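# Close and latch the door between two rooms

## Task

Push the door separating the two rooms fully shut so that its latch engages. At the end, no object other than the robot and the door may sit even partly within the area marked by yellow floor tape (resting on the tape itself is allowed). The coffee table must be standing upright at the end. The robot must not tip over or finish leaning. The result only counts if it holds without the robot keeping it in place.

## Robot and tools

Robot: TidyBot++, a wheeled base 0.54 m long, 0.50 m wide and 0.38 m tall on four driven casters. It carries one seven-joint arm with a two-finger gripper. The shoulder sits 0.12 m ahead of the base centre and 0.68 m above the floor. Arm segments: upper arm 0.42 m, forearm 0.31 m, hand 0.31 m (wrist to the hand point). The arm begins folded, hand pointing down, sticking out up to 0.08 m beyond the front of the base, with the elbow up to 1.15 m high. A random object may occasionally get nudged.

Frames: the base frame has its origin on the floor below the base centre, x forward, y left, z up. hand_pose is reported in this frame and gives the point midway between the finger pads; the hand's own z axis runs out along the fingers and its y axis is the closing direction. The odometry frame is the base frame as it was when the scene began. Heading is positive to the left, range -3.142 to 3.142. base_tilt is in degrees, positive when leaning forward or right. Odometry counts wheel rotation only, so slipping shows up as travel, and it drifts a few centimetres and some degrees over many moves.

Tool execute_actions: argument "actions" is a list holding one action or nothing (nothing just reports state and images). Optional "cameras" lists which of base_camera, wrist_camera or all to return; omitted or null gives all, [] gives none. An action may contain:
- "base": exactly one relative move from where the base currently is. translate_m: drive straight, metres, forward positive, -2 to 2. strafe_m: sideways, metres, left positive, -2 to 2. rotate_rad: turn in place, radians, counter-clockwise from above positive, -6.3 to 6.3. A move needing over 8.667 s at its top speed is rejected.
- "joints": absolute joint targets, by name, for the single arm. joint_1_rad (any angle; turns the arm about vertical, positive is clockwise from above, opposite to rotate_rad), joint_2_rad shoulder -2.249 to 2.249, joint_3_rad any angle, joint_4_rad elbow -2.579 to 2.579, joint_5_rad any angle, joint_6_rad wrist -2.099 to 2.099, joint_7_rad any angle (hand roll; hand down, positive is counter-clockwise from above, at 1.57 fingers open toward the robot's left and right). gripper_pos 0 (open, about 85 mm gap) to 1 (closed, squeezing roughly 96 to 120 N per finger). Unbounded joints take the shorter way, so turn in steps below half a revolution. Done tolerances: ±0.039 for joints 1 to 4, ±0.056 for joints 5 to 7, ±0.03 for the gripper.
- "speeds": caps for this action only: translate_m and strafe_m 0.05 to 0.5 m/s, rotate_rad 0.1 to 1.57 rad/s (upper value is the default).
Base and joint motions begin together and may finish at different times; no action exceeds 15 s. Unknown keys or values outside range cause refusal with no motion. Anything omitted may still be driving toward an earlier target.

Arm geometry with joint_1_rad 0, joint_3_rad 3.14, joint_5_rad 0 (near the start pose): the arm stays in the vertical plane of base x. Tilt from vertical (forward positive): upper arm = joint_2_rad, forearm = joint_2_rad - joint_4_rad, hand = that minus joint_6_rad. Forward reach from the shoulder is the sum of length*sin(tilt); height above it is the sum of length*cos(tilt). A downward hand reaches at most about 0.94 m above the floor, only near the base.

Other tools: wait(seconds 0 to 10) commands nothing and returns state and images. zoom_image(camera, region [x0,y0,x1,y1] in pixels, up to 504x504) enlarges part of the latest full image. read_manual(section "licences") returns licence texts only. finished_scene(scene number) ends the scene for good once the robot has held its last command and reports success.

Reading results: base_status and joint_status describe how each motion ended. "done" on the base only means the wheels turned the commanded amount, even if it slipped or was blocked. "off_target": resting away from target and possibly still pushing. "contact_stop"/"time_out": target dropped, holding in place. "joint command not followed" with a "cause:" line means a self-collision check held back the arm targets (gripper still acts); those targets may be retried each action until changed. on_its_own reports uncommanded changes. motor_effort is percent of maximum, bracketed value is the peak, with bias and noise. "ARM HIT" means a hard hit on the base or arm itself. If a stop is reported, later calls in the same reply are skipped.

Cautions: friction leaves joints slightly off even when "all done"; fix by sending last command plus (wanted minus read). Held loads make the arm sag. A torque sensor reaching its limit (104.5 N m joints 1 to 4, 51.3 N m joints 5 to 7) freezes the arm for 10 s. Motors holding loads heat; at 75 °C the arm sinks and statuses say limit_stop_at_motor_heat. A blocked base keeps shoving hard until timeout. Catching the arm on something about 0.8 m up while driving, or pushing sideways on a raised hand, can tip the robot; retract the arm or back away to level it. Avoid drops, slams, hard hits, very strong pushes and knocking objects or the coffee table over. The robot keeps its last command while the operator is thinking.

Each tool is called after "Request:" as a command line: name --argument value for each argument, lists and objects as JSON in quotes; but a table of rows of numbers goes row by row, as --pt "numbers of a row", without its own name.

## Session

Request:
execute_actions --actions '[]'

Scene clock: 0.00 s.
base_odometry: x=+0.000 y=+0.000 heading=+0.000 (m, m, rad; odometry frame)
base_tilt: forward=-0.5 right=+0.4 (deg)
base_status: not commanded
joint_positions: joint_1_rad=-0.017 joint_2_rad=-0.354 joint_3_rad=+3.126 joint_4_rad=-2.521 joint_5_rad=-0.041 joint_6_rad=-0.843 joint_7_rad=+1.604 gripper_pos=+0.000
joint_status: not commanded
motor_effort: joint_1_rad=-1 joint_2_rad=-1 joint_3_rad=+0 joint_4_rad=+12 joint_5_rad=+0 joint_6_rad=+1 joint_7_rad=+0 (%)
hand_pose: x=+0.2735 y=+0.0154 z=+0.5912 quat_wxyz=(-0.014, +0.998, +0.020, +0.065) (m; base frame)
pictures: base_camera, wrist_camera
Images, in order (width x height): base_camera 644x364, wrist_camera 644x476.

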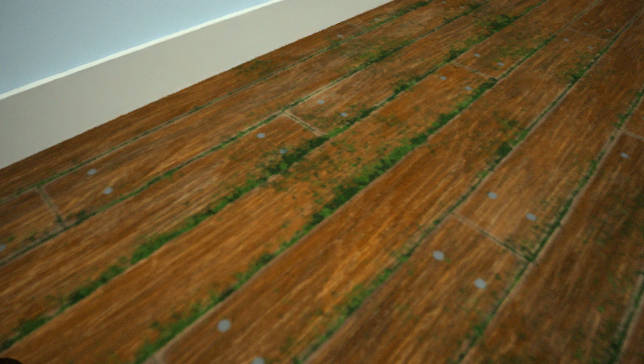

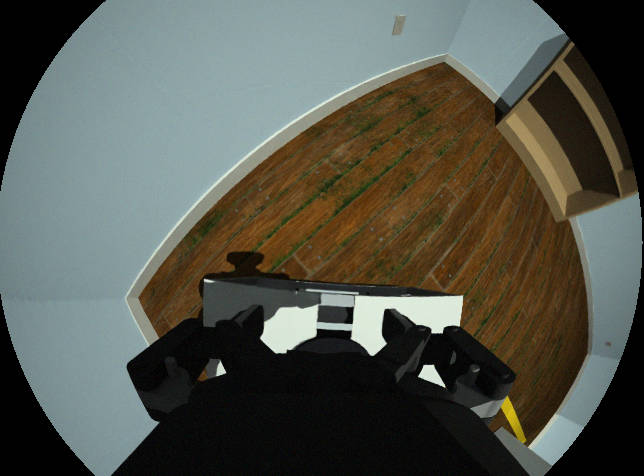

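Request:
execute_actions --actions '[{"base":{"rotate_rad":-2.2},"joints":{"joint_2_rad":-0.3,"joint_4_rad":-1.5,"joint_6_rad":-1.3,"joint_7_rad":1.57,"joint_5_rad":0}}]'

Scene clock: 6.43 s.
base_odometry: x=+0.000 y=+0.000 heading=-2.199 (m, m, rad; odometry frame)
base_tilt: forward=-0.5 right=+0.3 (deg)
base_status: done
joint_positions: joint_1_rad=-0.017 joint_2_rad=-0.313 joint_3_rad=+3.126 joint_4_rad=-1.509 joint_5_rad=-0.019 joint_6_rad=-1.265 joint_7_rad=+1.604 gripper_pos=+0.000
joint_status: all done
motor_effort: joint_1_rad=+0(1) joint_2_rad=-6(8) joint_3_rad=+1(2) joint_4_rad=+16(16) joint_5_rad=+0(0) joint_6_rad=+5(6) joint_7_rad=+1(1) (%)
hand_pose: x=+0.4773 y=+0.0198 z=+0.9550 quat_wxyz=(-0.007, +0.942, +0.032, +0.334) (m; base frame)
pictures: base_camera, wrist_camera
camera_calibration (this result's frames):
wrist_camera: T_world_to_cam=[[0.0920559, -0.995753, -0.00157734, -0.0165353], [-0.779398, -0.0710681, -0.622485, 1.02025], [0.619729, 0.0585328, -0.78263, 0.581606], [0, 0, 0, 1]] pos_world=[0.436263, 0.021999, 1.09025]
Images, in order (width x height): base_camera 644x364, wrist_camera 644x476.

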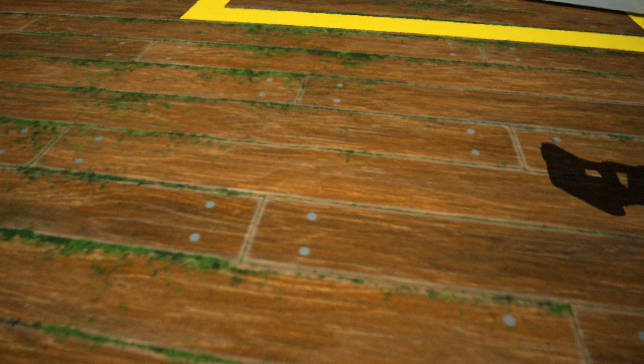

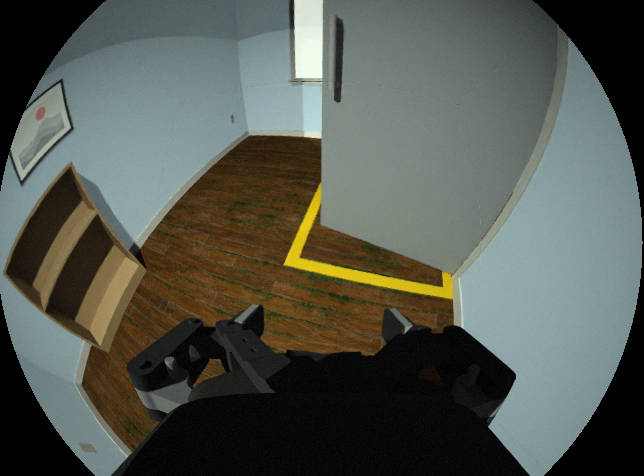

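Request:
execute_actions --actions '[{"base":{"rotate_rad":0.45}}]' --cameras '[]'

Request:
execute_actions --actions '[{"base":{"translate_m":1.7},"joints":{"joint_1_rad":1.2}}]' --cameras '[]'

Request:
execute_actions --actions '[{"base":{"rotate_rad":-2.14},"joints":{"joint_1_rad":-0.3}}]'

Scene clock: 15.67 s.
base_odometry: x=+0.000 y=+0.000 heading=-1.750 (m, m, rad; odometry frame)
base_tilt: forward=-0.5 right=+0.3 (deg)
base_status: done
joint_positions: joint_1_rad=-0.017 joint_2_rad=-0.312 joint_3_rad=+3.126 joint_4_rad=-1.509 joint_5_rad=-0.019 joint_6_rad=-1.265 joint_7_rad=+1.604 gripper_pos=+0.000
joint_status: not commanded
motor_effort: joint_1_rad=+0(1) joint_2_rad=-6(7) joint_3_rad=+0(2) joint_4_rad=+16(16) joint_5_rad=+0(1) joint_6_rad=+5(5) joint_7_rad=-1(0) (%)
hand_pose: x=+0.4773 y=+0.0196 z=+0.9547 quat_wxyz=(-0.007, +0.942, +0.032, +0.333) (m; base frame)
pictures: none
No camera images: the call's "cameras" was empty. Leave "cameras" out to get every camera's image.

Scene clock: 20.47 s.
base_odometry: x=-0.303 y=-1.673 heading=-1.750 (m, m, rad; odometry frame)
base_tilt: forward=-0.5 right=+0.3 (deg)
base_status: done
joint_positions: joint_1_rad=+1.184 joint_2_rad=-0.307 joint_3_rad=+3.126 joint_4_rad=-1.509 joint_5_rad=-0.019 joint_6_rad=-1.269 joint_7_rad=+1.604 gripper_pos=+0.000
joint_status: all done
motor_effort: joint_1_rad=+1(1) joint_2_rad=-6(8) joint_3_rad=+0(2) joint_4_rad=+16(17) joint_5_rad=+0(1) joint_6_rad=+6(6) joint_7_rad=+0(0) (%)
hand_pose: x=+0.2669 y=-0.3277 z=+0.9523 quat_wxyz=(+0.180, +0.796, -0.507, +0.275) (m; base frame)
pictures: none
No camera images: the call's "cameras" was empty. Leave "cameras" out to get every camera's image.

Scene clock: 23.20 s.
base_odometry: x=-0.303 y=-1.673 heading=+2.394 (m, m, rad; odometry frame)
base_tilt: forward=-0.5 right=+0.3 (deg)
base_status: done
joint_positions: joint_1_rad=-0.282 joint_2_rad=-0.307 joint_3_rad=+3.126 joint_4_rad=-1.509 joint_5_rad=-0.019 joint_6_rad=-1.269 joint_7_rad=+1.604 gripper_pos=+0.000
joint_status: all done
motor_effort: joint_1_rad=+0(1) joint_2_rad=-6(8) joint_3_rad=+0(2) joint_4_rad=+17(17) joint_5_rad=+0(1) joint_6_rad=+5(5) joint_7_rad=+0(1) (%)
hand_pose: x=+0.4604 y=+0.1131 z=+0.9522 quat_wxyz=(-0.050, +0.931, +0.156, +0.325) (m; base frame)
pictures: base_camera, wrist_camera
camera_calibration (this result's frames):
wrist_camera: T_world_to_cam=[[0.349827, -0.936813, -0.00156951, -0.0474047], [-0.739145, -0.274983, -0.614857, 1.0092], [0.575574, 0.216254, -0.788637, 0.592731], [0, 0, 0, 1]] pos_world=[0.421365, 0.104923, 1.08789]
Images, in order (width x height): base_camera 644x364, wrist_camera 644x476.

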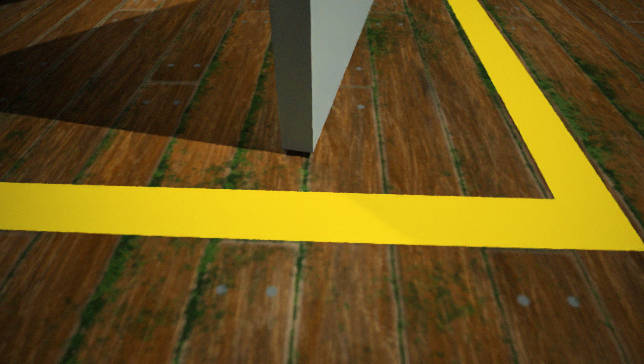

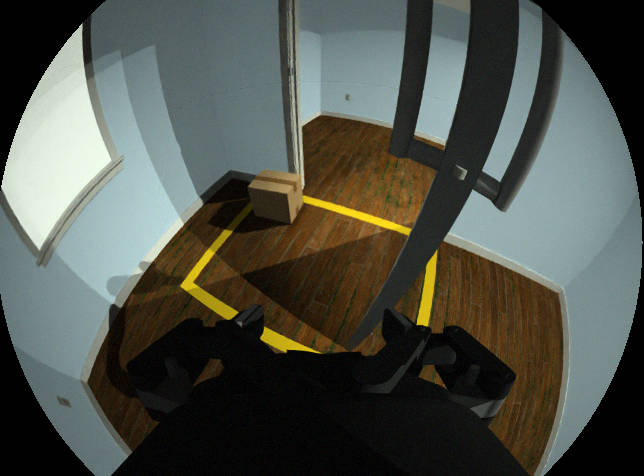

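Request:
execute_actions --actions '[{"base":{"strafe_m":0.36},"joints":{"joint_1_rad":-1.3,"joint_4_rad":-1.2,"joint_6_rad":-2.05}}]' --cameras '[]'

Request:
execute_actions --actions '[{"base":{"translate_m":0.9}}]'

Scene clock: 43.60 s.
base_odometry: x=-0.548 y=-1.937 heading=+2.393 (m, m, rad; odometry frame)
base_tilt: forward=-0.5 right=+0.3 (deg)
base_status: done
joint_positions: joint_1_rad=-1.283 joint_2_rad=-0.299 joint_3_rad=+3.126 joint_4_rad=-1.212 joint_5_rad=-0.017 joint_6_rad=-2.017 joint_7_rad=+1.604 gripper_pos=+0.000
joint_status: all done
motor_effort: joint_1_rad=+0(1) joint_2_rad=-2(7) joint_3_rad=+1(2) joint_4_rad=+13(16) joint_5_rad=+0(1) joint_6_rad=+2(5) joint_7_rad=+0(0) (%)
hand_pose: x=+0.1630 y=+0.1849 z=+0.9715 quat_wxyz=(-0.066, +0.779, +0.618, +0.082) (m; base frame)
pictures: none
No camera images: the call's "cameras" was empty. Leave "cameras" out to get every camera's image.

Scene clock: 46.77 s.
base_odometry: x=-1.208 y=-1.325 heading=+2.393 (m, m, rad; odometry frame)
base_tilt: forward=-0.5 right=+0.3 (deg)
base_status: done
joint_positions: joint_1_rad=-1.284 joint_2_rad=-0.299 joint_3_rad=+3.126 joint_4_rad=-1.212 joint_5_rad=-0.017 joint_6_rad=-2.017 joint_7_rad=+1.604 gripper_pos=+0.000
joint_status: not commanded
motor_effort: joint_1_rad=+0(1) joint_2_rad=-2(3) joint_3_rad=+0(2) joint_4_rad=+12(13) joint_5_rad=+0(1) joint_6_rad=+2(2) joint_7_rad=+0(0) (%)
hand_pose: x=+0.1630 y=+0.1848 z=+0.9717 quat_wxyz=(-0.066, +0.779, +0.618, +0.082) (m; base frame)
pictures: base_camera, wrist_camera
camera_calibration (this result's frames):
wrist_camera: T_world_to_cam=[[0.977894, -0.207903, -0.022337, -0.093078], [-0.208079, -0.957016, -0.202046, 0.459477], [0.020629, 0.202228, -0.979121, 1.04185], [0, 0, 0, 1]] pos_world=[0.165136, 0.209684, 1.11086]
Images, in order (width x height): base_camera 644x364, wrist_camera 644x476.

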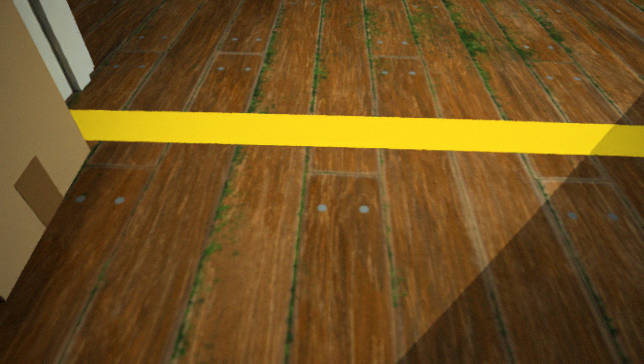

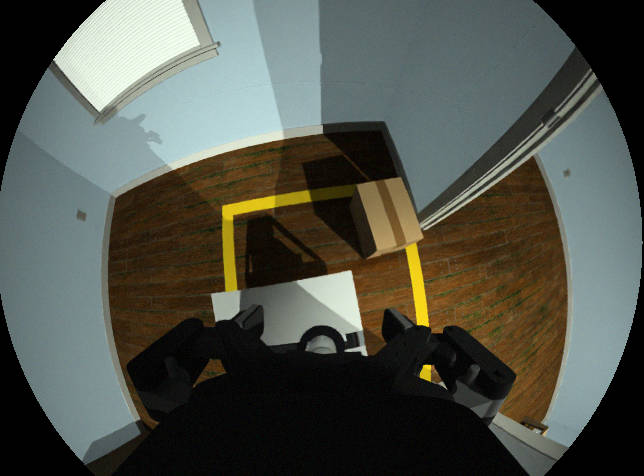

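Request:
execute_actions --actions '[{"base":{"translate_m":0.36},"joints":{"joint_1_rad":-1.6,"joint_2_rad":-0.1}}]' --cameras '[]'

Request:
execute_actions --actions '[{"base":{"strafe_m":0.52},"speeds":{"strafe_m":0.12}}]'

Request:
execute_actions --actions '[{"base":{"strafe_m":-0.15}}]'

Scene clock: 55.63 s.
base_odometry: x=-1.472 y=-1.080 heading=+2.394 (m, m, rad; odometry frame)
base_tilt: forward=-0.5 right=+0.3 (deg)
base_status: done
joint_positions: joint_1_rad=-1.582 joint_2_rad=-0.100 joint_3_rad=+3.126 joint_4_rad=-1.211 joint_5_rad=-0.016 joint_6_rad=-2.017 joint_7_rad=+1.604 gripper_pos=+0.000
joint_status: all done
motor_effort: joint_1_rad=+0(2) joint_2_rad=-9(12) joint_3_rad=+0(2) joint_4_rad=+13(13) joint_5_rad=+0(0) joint_6_rad=+0(2) joint_7_rad=+0(0) (%)
hand_pose: x=+0.1061 y=+0.2434 z=+0.9289 quat_wxyz=(-0.010, +0.683, +0.730, +0.000) (m; base frame)
pictures: none
No camera images: the call's "cameras" was empty. Leave "cameras" out to get every camera's image.

Scene clock: 60.53 s.
base_odometry: x=-1.826 y=-1.460 heading=+2.393 (m, m, rad; odometry frame)
base_tilt: forward=-0.5 right=+0.3 (deg)
base_status: done
joint_positions: joint_1_rad=-1.583 joint_2_rad=-0.098 joint_3_rad=+3.126 joint_4_rad=-1.210 joint_5_rad=-0.016 joint_6_rad=-2.019 joint_7_rad=+1.604 gripper_pos=+0.000
joint_status: not commanded
motor_effort: joint_1_rad=+0(1) joint_2_rad=-9(13) joint_3_rad=+0(1) joint_4_rad=+13(14) joint_5_rad=+0(0) joint_6_rad=+0(1) joint_7_rad=-1(0) (%)
hand_pose: x=+0.1060 y=+0.2434 z=+0.9284 quat_wxyz=(-0.008, +0.683, +0.731, -0.001) (m; base frame)
pictures: base_camera, wrist_camera
camera_calibration (this result's frames):
wrist_camera: T_world_to_cam=[[0.995821, 0.0833681, -0.0372865, -0.0850418], [0.0833117, -0.996519, -0.00306459, 0.288971], [-0.0374122, -0.0000546261, -0.9993, 1.06298], [0, 0, 0, 1]] pos_world=[0.10038, 0.295113, 1.05995]
Images, in order (width x height): base_camera 644x364, wrist_camera 644x476.

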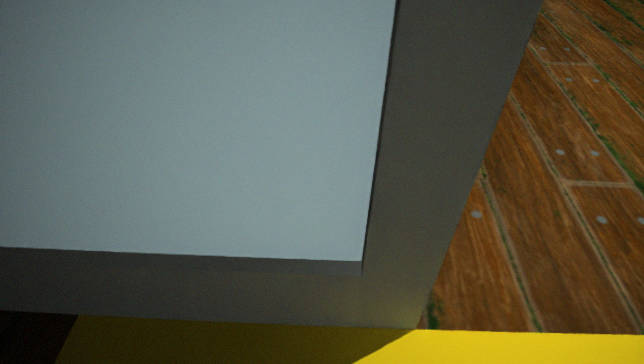

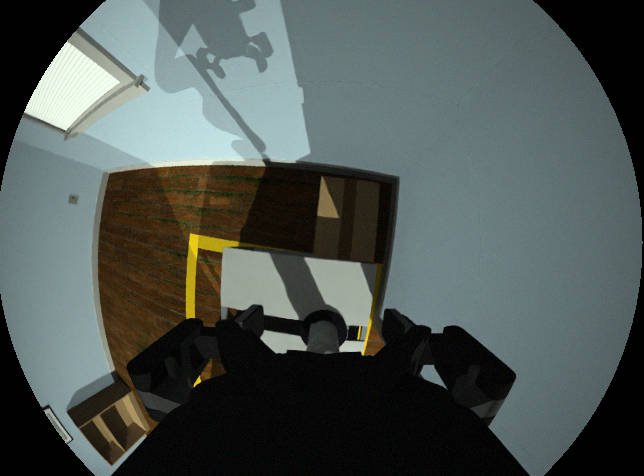

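Scene clock: 62.00 s.
base_odometry: x=-1.724 y=-1.350 heading=+2.393 (m, m, rad; odometry frame)
base_tilt: forward=-0.5 right=+0.3 (deg)
base_status: done
joint_positions: joint_1_rad=-1.584 joint_2_rad=-0.106 joint_3_rad=+3.126 joint_4_rad=-1.210 joint_5_rad=-0.016 joint_6_rad=-2.020 joint_7_rad=+1.604 gripper_pos=+0.000
joint_status: not commanded
motor_effort: joint_1_rad=+0(2) joint_2_rad=-9(12) joint_3_rad=+0(2) joint_4_rad=+13(13) joint_5_rad=+0(1) joint_6_rad=+0(1) joint_7_rad=-1(1) (%)
hand_pose: x=+0.1058 y=+0.2414 z=+0.9304 quat_wxyz=(-0.011, +0.682, +0.731, +0.002) (m; base frame)
pictures: base_camera, wrist_camera
camera_calibration (this result's frames):
wrist_camera: T_world_to_cam=[[0.995705, 0.0851569, -0.0363317, -0.0858474], [0.0848289, -0.99634, -0.010479, 0.293647], [-0.0370911, 0.00735199, -0.999285, 1.06312], [0, 0, 0, 1]] pos_world=[0.100001, 0.292067, 1.06231]
Images, in order (width x height): base_camera 644x364, wrist_camera 644x476.

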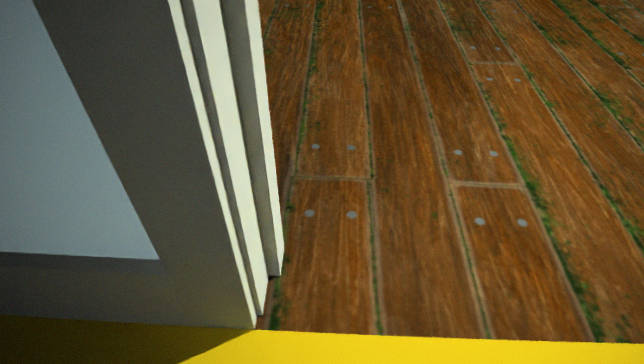

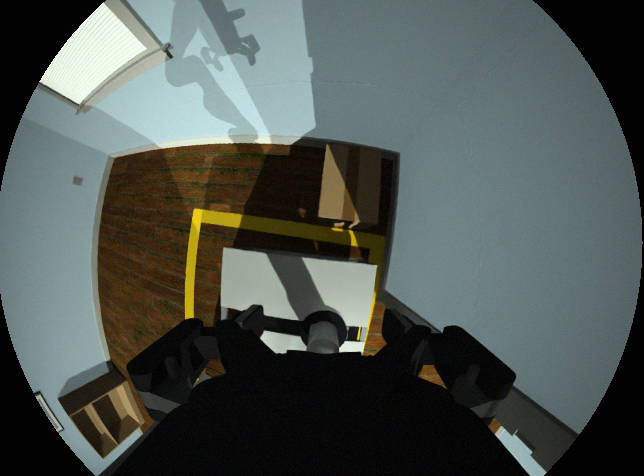

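Request:
execute_actions --actions '[{"base":{"translate_m":-0.98},"joints":{"joint_1_rad":0.3,"joint_2_rad":-0.45}}]'

Request:
execute_actions --actions '[{"base":{"strafe_m":-1.1},"joints":{"joint_1_rad":0,"joint_2_rad":-0.7,"joint_4_rad":-1.4,"joint_6_rad":-2.09}}]' --cameras '[]'

Request:
execute_actions --actions '[{"base":{"translate_m":0.35}}]'

Scene clock: 80.90 s.
base_odometry: x=-1.005 y=-2.016 heading=+2.394 (m, m, rad; odometry frame)
base_tilt: forward=-0.5 right=+0.3 (deg)
base_status: done
joint_positions: joint_1_rad=+0.283 joint_2_rad=-0.447 joint_3_rad=+3.126 joint_4_rad=-1.210 joint_5_rad=-0.016 joint_6_rad=-2.020 joint_7_rad=+1.604 gripper_pos=+0.000
joint_status: all done
motor_effort: joint_1_rad=+0(1) joint_2_rad=+4(11) joint_3_rad=+1(2) joint_4_rad=+12(13) joint_5_rad=+1(1) joint_6_rad=+3(3) joint_7_rad=+0(1) (%)
hand_pose: x=+0.2604 y=-0.0308 z=+0.9970 quat_wxyz=(+0.024, +0.978, -0.111, +0.177) (m; base frame)
pictures: base_camera, wrist_camera
camera_calibration (this result's frames):
wrist_camera: T_world_to_cam=[[-0.201996, -0.979335, -0.0100219, 0.0386181], [-0.918895, 0.19305, -0.344041, 0.640647], [0.338866, -0.0602857, -0.938901, 0.977228], [0, 0, 0, 1]] pos_world=[0.265339, -0.0269442, 1.13832]
Images, in order (width x height): base_camera 644x364, wrist_camera 644x476.

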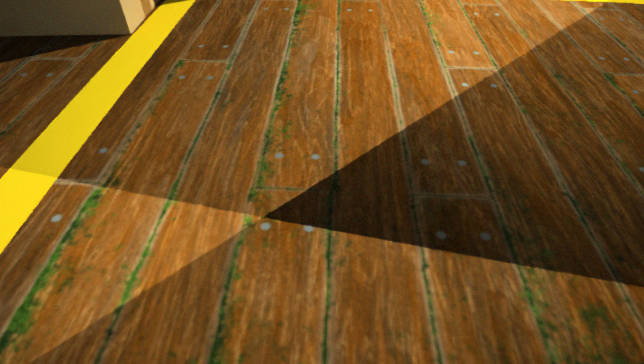

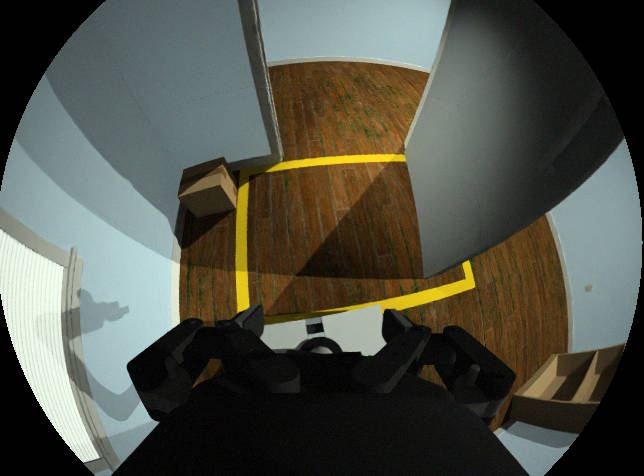

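Scene clock: 84.47 s.
base_odometry: x=-0.257 y=-1.210 heading=+2.393 (m, m, rad; odometry frame)
base_tilt: forward=-0.5 right=+0.3 (deg)
base_status: done
joint_positions: joint_1_rad=+0.014 joint_2_rad=-0.699 joint_3_rad=+3.126 joint_4_rad=-1.386 joint_5_rad=-0.016 joint_6_rad=-2.058 joint_7_rad=+1.604 gripper_pos=+0.000
joint_status: all done
motor_effort: joint_1_rad=+0(2) joint_2_rad=+12(13) joint_3_rad=+1(3) joint_4_rad=+11(11) joint_5_rad=+0(2) joint_6_rad=+3(4) joint_7_rad=-1(0) (%)
hand_pose: x=+0.1680 y=+0.0083 z=+0.9596 quat_wxyz=(+0.002, +0.980, +0.021, +0.197) (m; base frame)
pictures: none
No camera images: the call's "cameras" was empty. Leave "cameras" out to get every camera's image.

Scene clock: 86.50 s.
base_odometry: x=-0.513 y=-0.972 heading=+2.393 (m, m, rad; odometry frame)
base_tilt: forward=-0.5 right=+0.3 (deg)
base_status: done
joint_positions: joint_1_rad=+0.014 joint_2_rad=-0.694 joint_3_rad=+3.126 joint_4_rad=-1.390 joint_5_rad=-0.016 joint_6_rad=-2.059 joint_7_rad=+1.604 gripper_pos=+0.000
joint_status: not commanded
motor_effort: joint_1_rad=+0(1) joint_2_rad=+11(14) joint_3_rad=+1(1) joint_4_rad=+11(12) joint_5_rad=+0(0) joint_6_rad=+3(4) joint_7_rad=+0(0) (%)
hand_pose: x=+0.1689 y=+0.0083 z=+0.9581 quat_wxyz=(+0.002, +0.981, +0.021, +0.192) (m; base frame)
pictures: base_camera, wrist_camera
camera_calibration (this result's frames):
wrist_camera: T_world_to_cam=[[0.0639883, -0.99794, -0.00455908, 0.00804447], [-0.927526, -0.0577864, -0.369264, 0.563228], [0.36824, 0.0278573, -0.929313, 0.959128], [0, 0, 0, 1]] pos_world=[0.168704, 0.0138561, 1.09935]
Images, in order (width x height): base_camera 644x364, wrist_camera 644x476.

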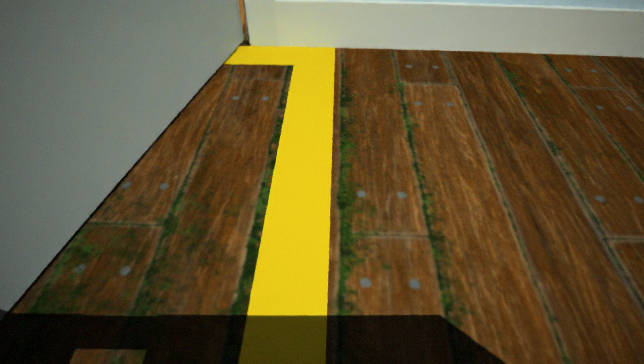

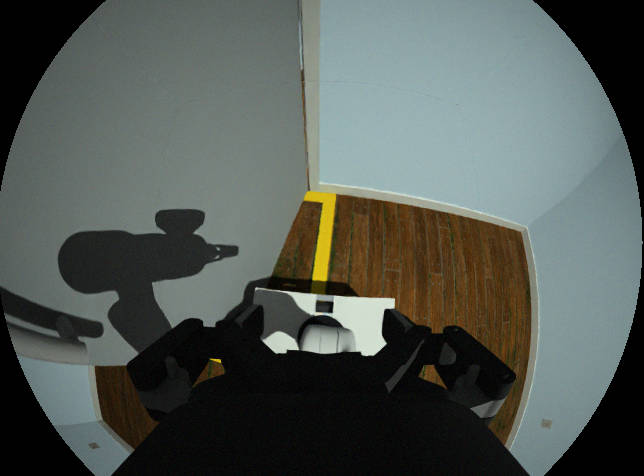

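Request:
execute_actions --actions '[{"base":{"strafe_m":0.52},"speeds":{"strafe_m":0.13},"joints":{"joint_2_rad":-0.9}}]'

Request:
execute_actions --actions '[{"base":{"translate_m":0.58},"speeds":{"translate_m":0.11}}]'

Scene clock: 99.47 s.
base_odometry: x=-0.867 y=-1.353 heading=+2.393 (m, m, rad; odometry frame)
base_tilt: forward=-0.5 right=+0.3 (deg)
base_status: done
joint_positions: joint_1_rad=+0.012 joint_2_rad=-0.903 joint_3_rad=+3.126 joint_4_rad=-1.390 joint_5_rad=-0.015 joint_6_rad=-2.059 joint_7_rad=+1.604 gripper_pos=+0.000
joint_status: all done
motor_effort: joint_1_rad=+0(5) joint_2_rad=+18(21) joint_3_rad=+1(4) joint_4_rad=+9(11) joint_5_rad=+0(1) joint_6_rad=+5(5) joint_7_rad=+0(1) (%)
hand_pose: x=+0.1103 y=+0.0089 z=+0.9622 quat_wxyz=(+0.006, +0.956, +0.022, +0.293) (m; base frame)
pictures: base_camera, wrist_camera
camera_calibration (this result's frames):
wrist_camera: T_world_to_cam=[[0.0651997, -0.997795, 0.012445, -0.00405412], [-0.831128, -0.0612027, -0.552702, 0.676389], [0.552245, 0.0256926, -0.833286, 0.871831], [0, 0, 0, 1]] pos_world=[0.080966, 0.014952, 1.10038]
Images, in order (width x height): base_camera 644x364, wrist_camera 644x476.

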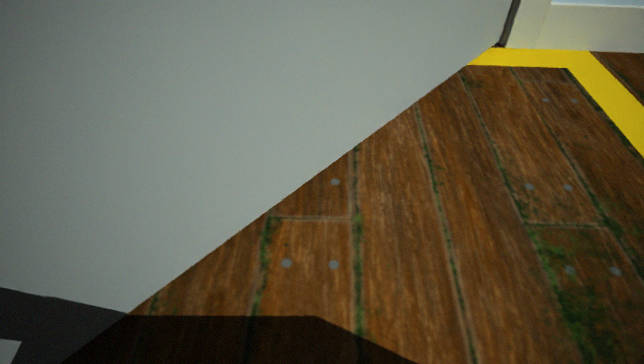

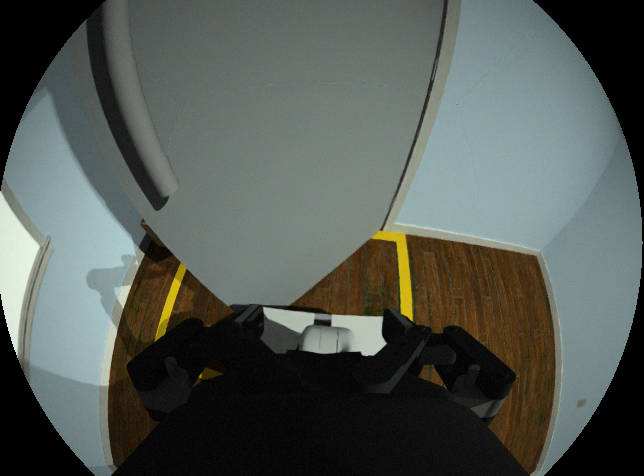

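Scene clock: 105.33 s.
base_odometry: x=-1.293 y=-0.958 heading=+2.393 (m, m, rad; odometry frame)
base_tilt: forward=-0.5 right=+0.3 (deg)
base_status: done
joint_positions: joint_1_rad=+0.011 joint_2_rad=-0.900 joint_3_rad=+3.126 joint_4_rad=-1.391 joint_5_rad=-0.014 joint_6_rad=-2.060 joint_7_rad=+1.604 gripper_pos=+0.000
joint_status: not commanded
motor_effort: joint_1_rad=+1(3) joint_2_rad=+18(22) joint_3_rad=+1(3) joint_4_rad=+9(10) joint_5_rad=+0(1) joint_6_rad=+5(6) joint_7_rad=+0(1) (%)
hand_pose: x=+0.1109 y=+0.0087 z=+0.9618 quat_wxyz=(+0.006, +0.956, +0.022, +0.291) (m; base frame)
pictures: base_camera, wrist_camera
camera_calibration (this result's frames):
wrist_camera: T_world_to_cam=[[0.0651566, -0.997797, 0.0124491, -0.00433229], [-0.833335, -0.0612714, -0.549362, 0.673652], [0.548915, 0.0254203, -0.835492, 0.873727], [0, 0, 0, 1]] pos_world=[0.0820587, 0.0147424, 1.10012]
Images, in order (width x height): base_camera 644x364, wrist_camera 644x476.

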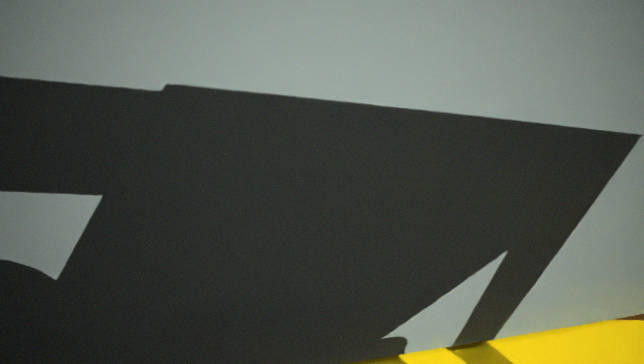

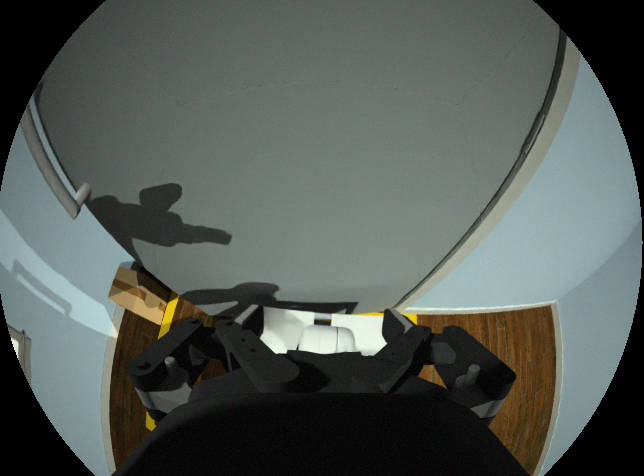

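Request:
execute_actions --actions '[{"base":{"rotate_rad":-0.1},"speeds":{"rotate_rad":0.3}}]' --cameras '[]'

Request:
execute_actions --actions '[{"base":{"strafe_m":0.2},"speeds":{"strafe_m":0.2}}]' --cameras '[]'

Request:
execute_actions --actions '[{"base":{"translate_m":0.13},"speeds":{"translate_m":0.06}}]'

Request:
execute_actions --actions '[{"base":{"translate_m":-0.3},"joints":{"joint_1_rad":-0.7,"joint_6_rad":-1.5}}]'

Scene clock: 112.50 s.
base_odometry: x=-1.293 y=-0.958 heading=+2.293 (m, m, rad; odometry frame)
base_tilt: forward=-0.5 right=+0.3 (deg)
base_status: done
joint_positions: joint_1_rad=+0.011 joint_2_rad=-0.900 joint_3_rad=+3.126 joint_4_rad=-1.391 joint_5_rad=-0.014 joint_6_rad=-2.060 joint_7_rad=+1.604 gripper_pos=+0.000
joint_status: not commanded
motor_effort: joint_1_rad=+0(1) joint_2_rad=+18(18) joint_3_rad=+1(2) joint_4_rad=+9(10) joint_5_rad=+0(1) joint_6_rad=+5(5) joint_7_rad=+1(1) (%)
hand_pose: x=+0.1109 y=+0.0087 z=+0.9618 quat_wxyz=(+0.006, +0.956, +0.022, +0.291) (m; base frame)
pictures: none
No camera images: the call's "cameras" was empty. Leave "cameras" out to get every camera's image.

Scene clock: 114.27 s.
base_odometry: x=-1.443 y=-1.090 heading=+2.292 (m, m, rad; odometry frame)
base_tilt: forward=-0.5 right=+0.3 (deg)
base_status: done
joint_positions: joint_1_rad=+0.009 joint_2_rad=-0.900 joint_3_rad=+3.126 joint_4_rad=-1.391 joint_5_rad=-0.014 joint_6_rad=-2.060 joint_7_rad=+1.604 gripper_pos=+0.000
joint_status: not commanded
motor_effort: joint_1_rad=+0(2) joint_2_rad=+18(20) joint_3_rad=+1(2) joint_4_rad=+9(10) joint_5_rad=+1(1) joint_6_rad=+5(5) joint_7_rad=+1(0) (%)
hand_pose: x=+0.1109 y=+0.0087 z=+0.9618 quat_wxyz=(+0.006, +0.956, +0.023, +0.291) (m; base frame)
pictures: none
No camera images: the call's "cameras" was empty. Leave "cameras" out to get every camera's image.

Scene clock: 119.17 s.
base_odometry: x=-1.523 y=-1.000 heading=+2.292 (m, m, rad; odometry frame)
base_tilt: forward=-0.5 right=+0.3 (deg)
base_status: translate_m time_out (by the wheels' count: +0.120 of +0.130)
joint_positions: joint_1_rad=+0.009 joint_2_rad=-0.898 joint_3_rad=+3.126 joint_4_rad=-1.393 joint_5_rad=-0.014 joint_6_rad=-2.063 joint_7_rad=+1.604 gripper_pos=+0.000
joint_status: not commanded
motor_effort: joint_1_rad=+0(2) joint_2_rad=+19(30) joint_3_rad=+1(3) joint_4_rad=+9(13) joint_5_rad=+0(0) joint_6_rad=+5(7) joint_7_rad=+0(1) (%)
hand_pose: x=+0.1107 y=+0.0086 z=+0.9607 quat_wxyz=(+0.006, +0.957, +0.023, +0.288) (m; base frame)
pictures: base_camera, wrist_camera
camera_calibration (this result's frames):
wrist_camera: T_world_to_cam=[[0.0670923, -0.997673, 0.0121066, -0.00427627], [-0.836778, -0.0628727, -0.54392, 0.668044], [0.543416, 0.0263623, -0.83905, 0.87693], [0, 0, 0, 1]] pos_world=[0.0827544, 0.0146175, 1.0992]
Images, in order (width x height): base_camera 644x364, wrist_camera 644x476.

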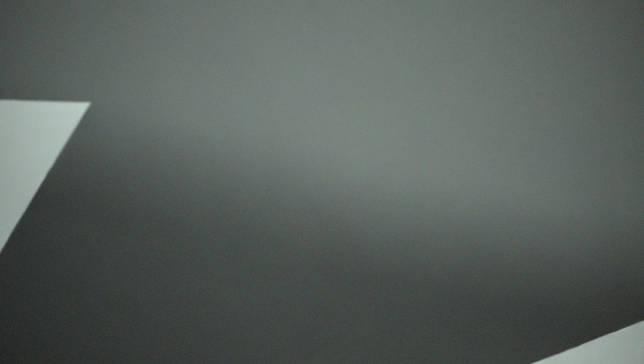

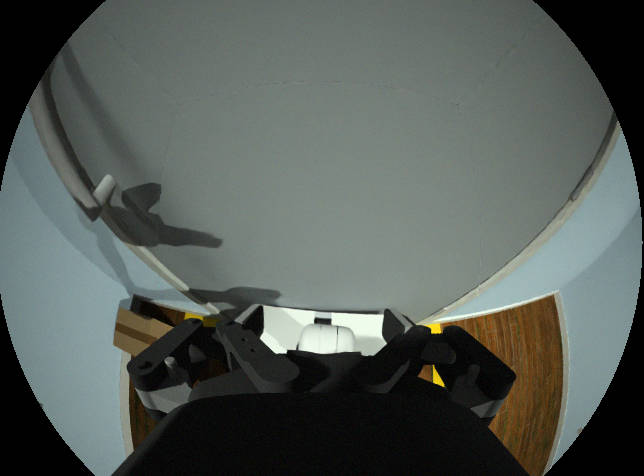

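not run: a stop came earlier in this reply.

Request:
execute_actions --actions '[{"base":{"translate_m":-0.4},"joints":{"joint_1_rad":-0.7}}]'

Scene clock: 124.10 s.
base_odometry: x=-1.258 y=-1.300 heading=+2.293 (m, m, rad; odometry frame)
base_tilt: forward=-0.5 right=+0.4 (deg)
base_status: done
joint_positions: joint_1_rad=-0.683 joint_2_rad=-0.904 joint_3_rad=+3.126 joint_4_rad=-1.394 joint_5_rad=-0.014 joint_6_rad=-2.063 joint_7_rad=+1.604 gripper_pos=+0.000
joint_status: all done
motor_effort: joint_1_rad=+0(2) joint_2_rad=+18(21) joint_3_rad=+1(2) joint_4_rad=+9(10) joint_5_rad=+1(1) joint_6_rad=+5(5) joint_7_rad=+0(0) (%)
hand_pose: x=+0.1059 y=+0.0003 z=+0.9605 quat_wxyz=(-0.093, +0.892, +0.346, +0.275) (m; base frame)
pictures: base_camera, wrist_camera
camera_calibration (this result's frames):
wrist_camera: T_world_to_cam=[[0.688307, -0.725312, 0.0125176, -0.0784736], [-0.60183, -0.580589, -0.548377, 0.642946], [0.405012, 0.369918, -0.836137, 0.891355], [0, 0, 0, 1]] pos_world=[0.0799486, -0.013359, 1.09885]
Images, in order (width x height): base_camera 644x364, wrist_camera 644x476.

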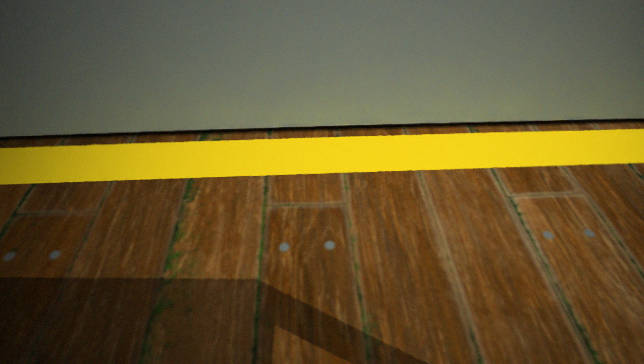

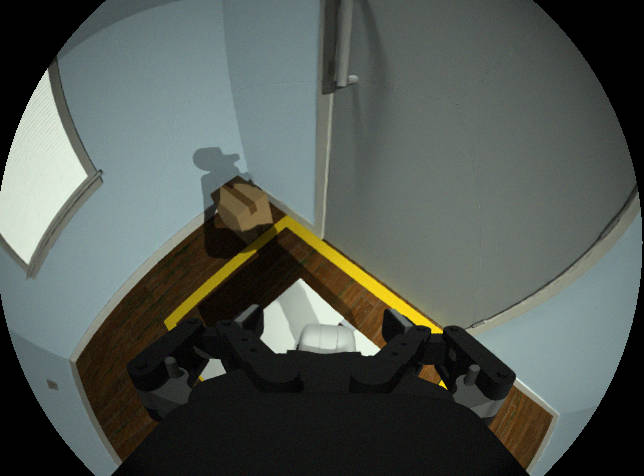

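Request:
finished_scene --scene 1

The scene is finished: the task was done.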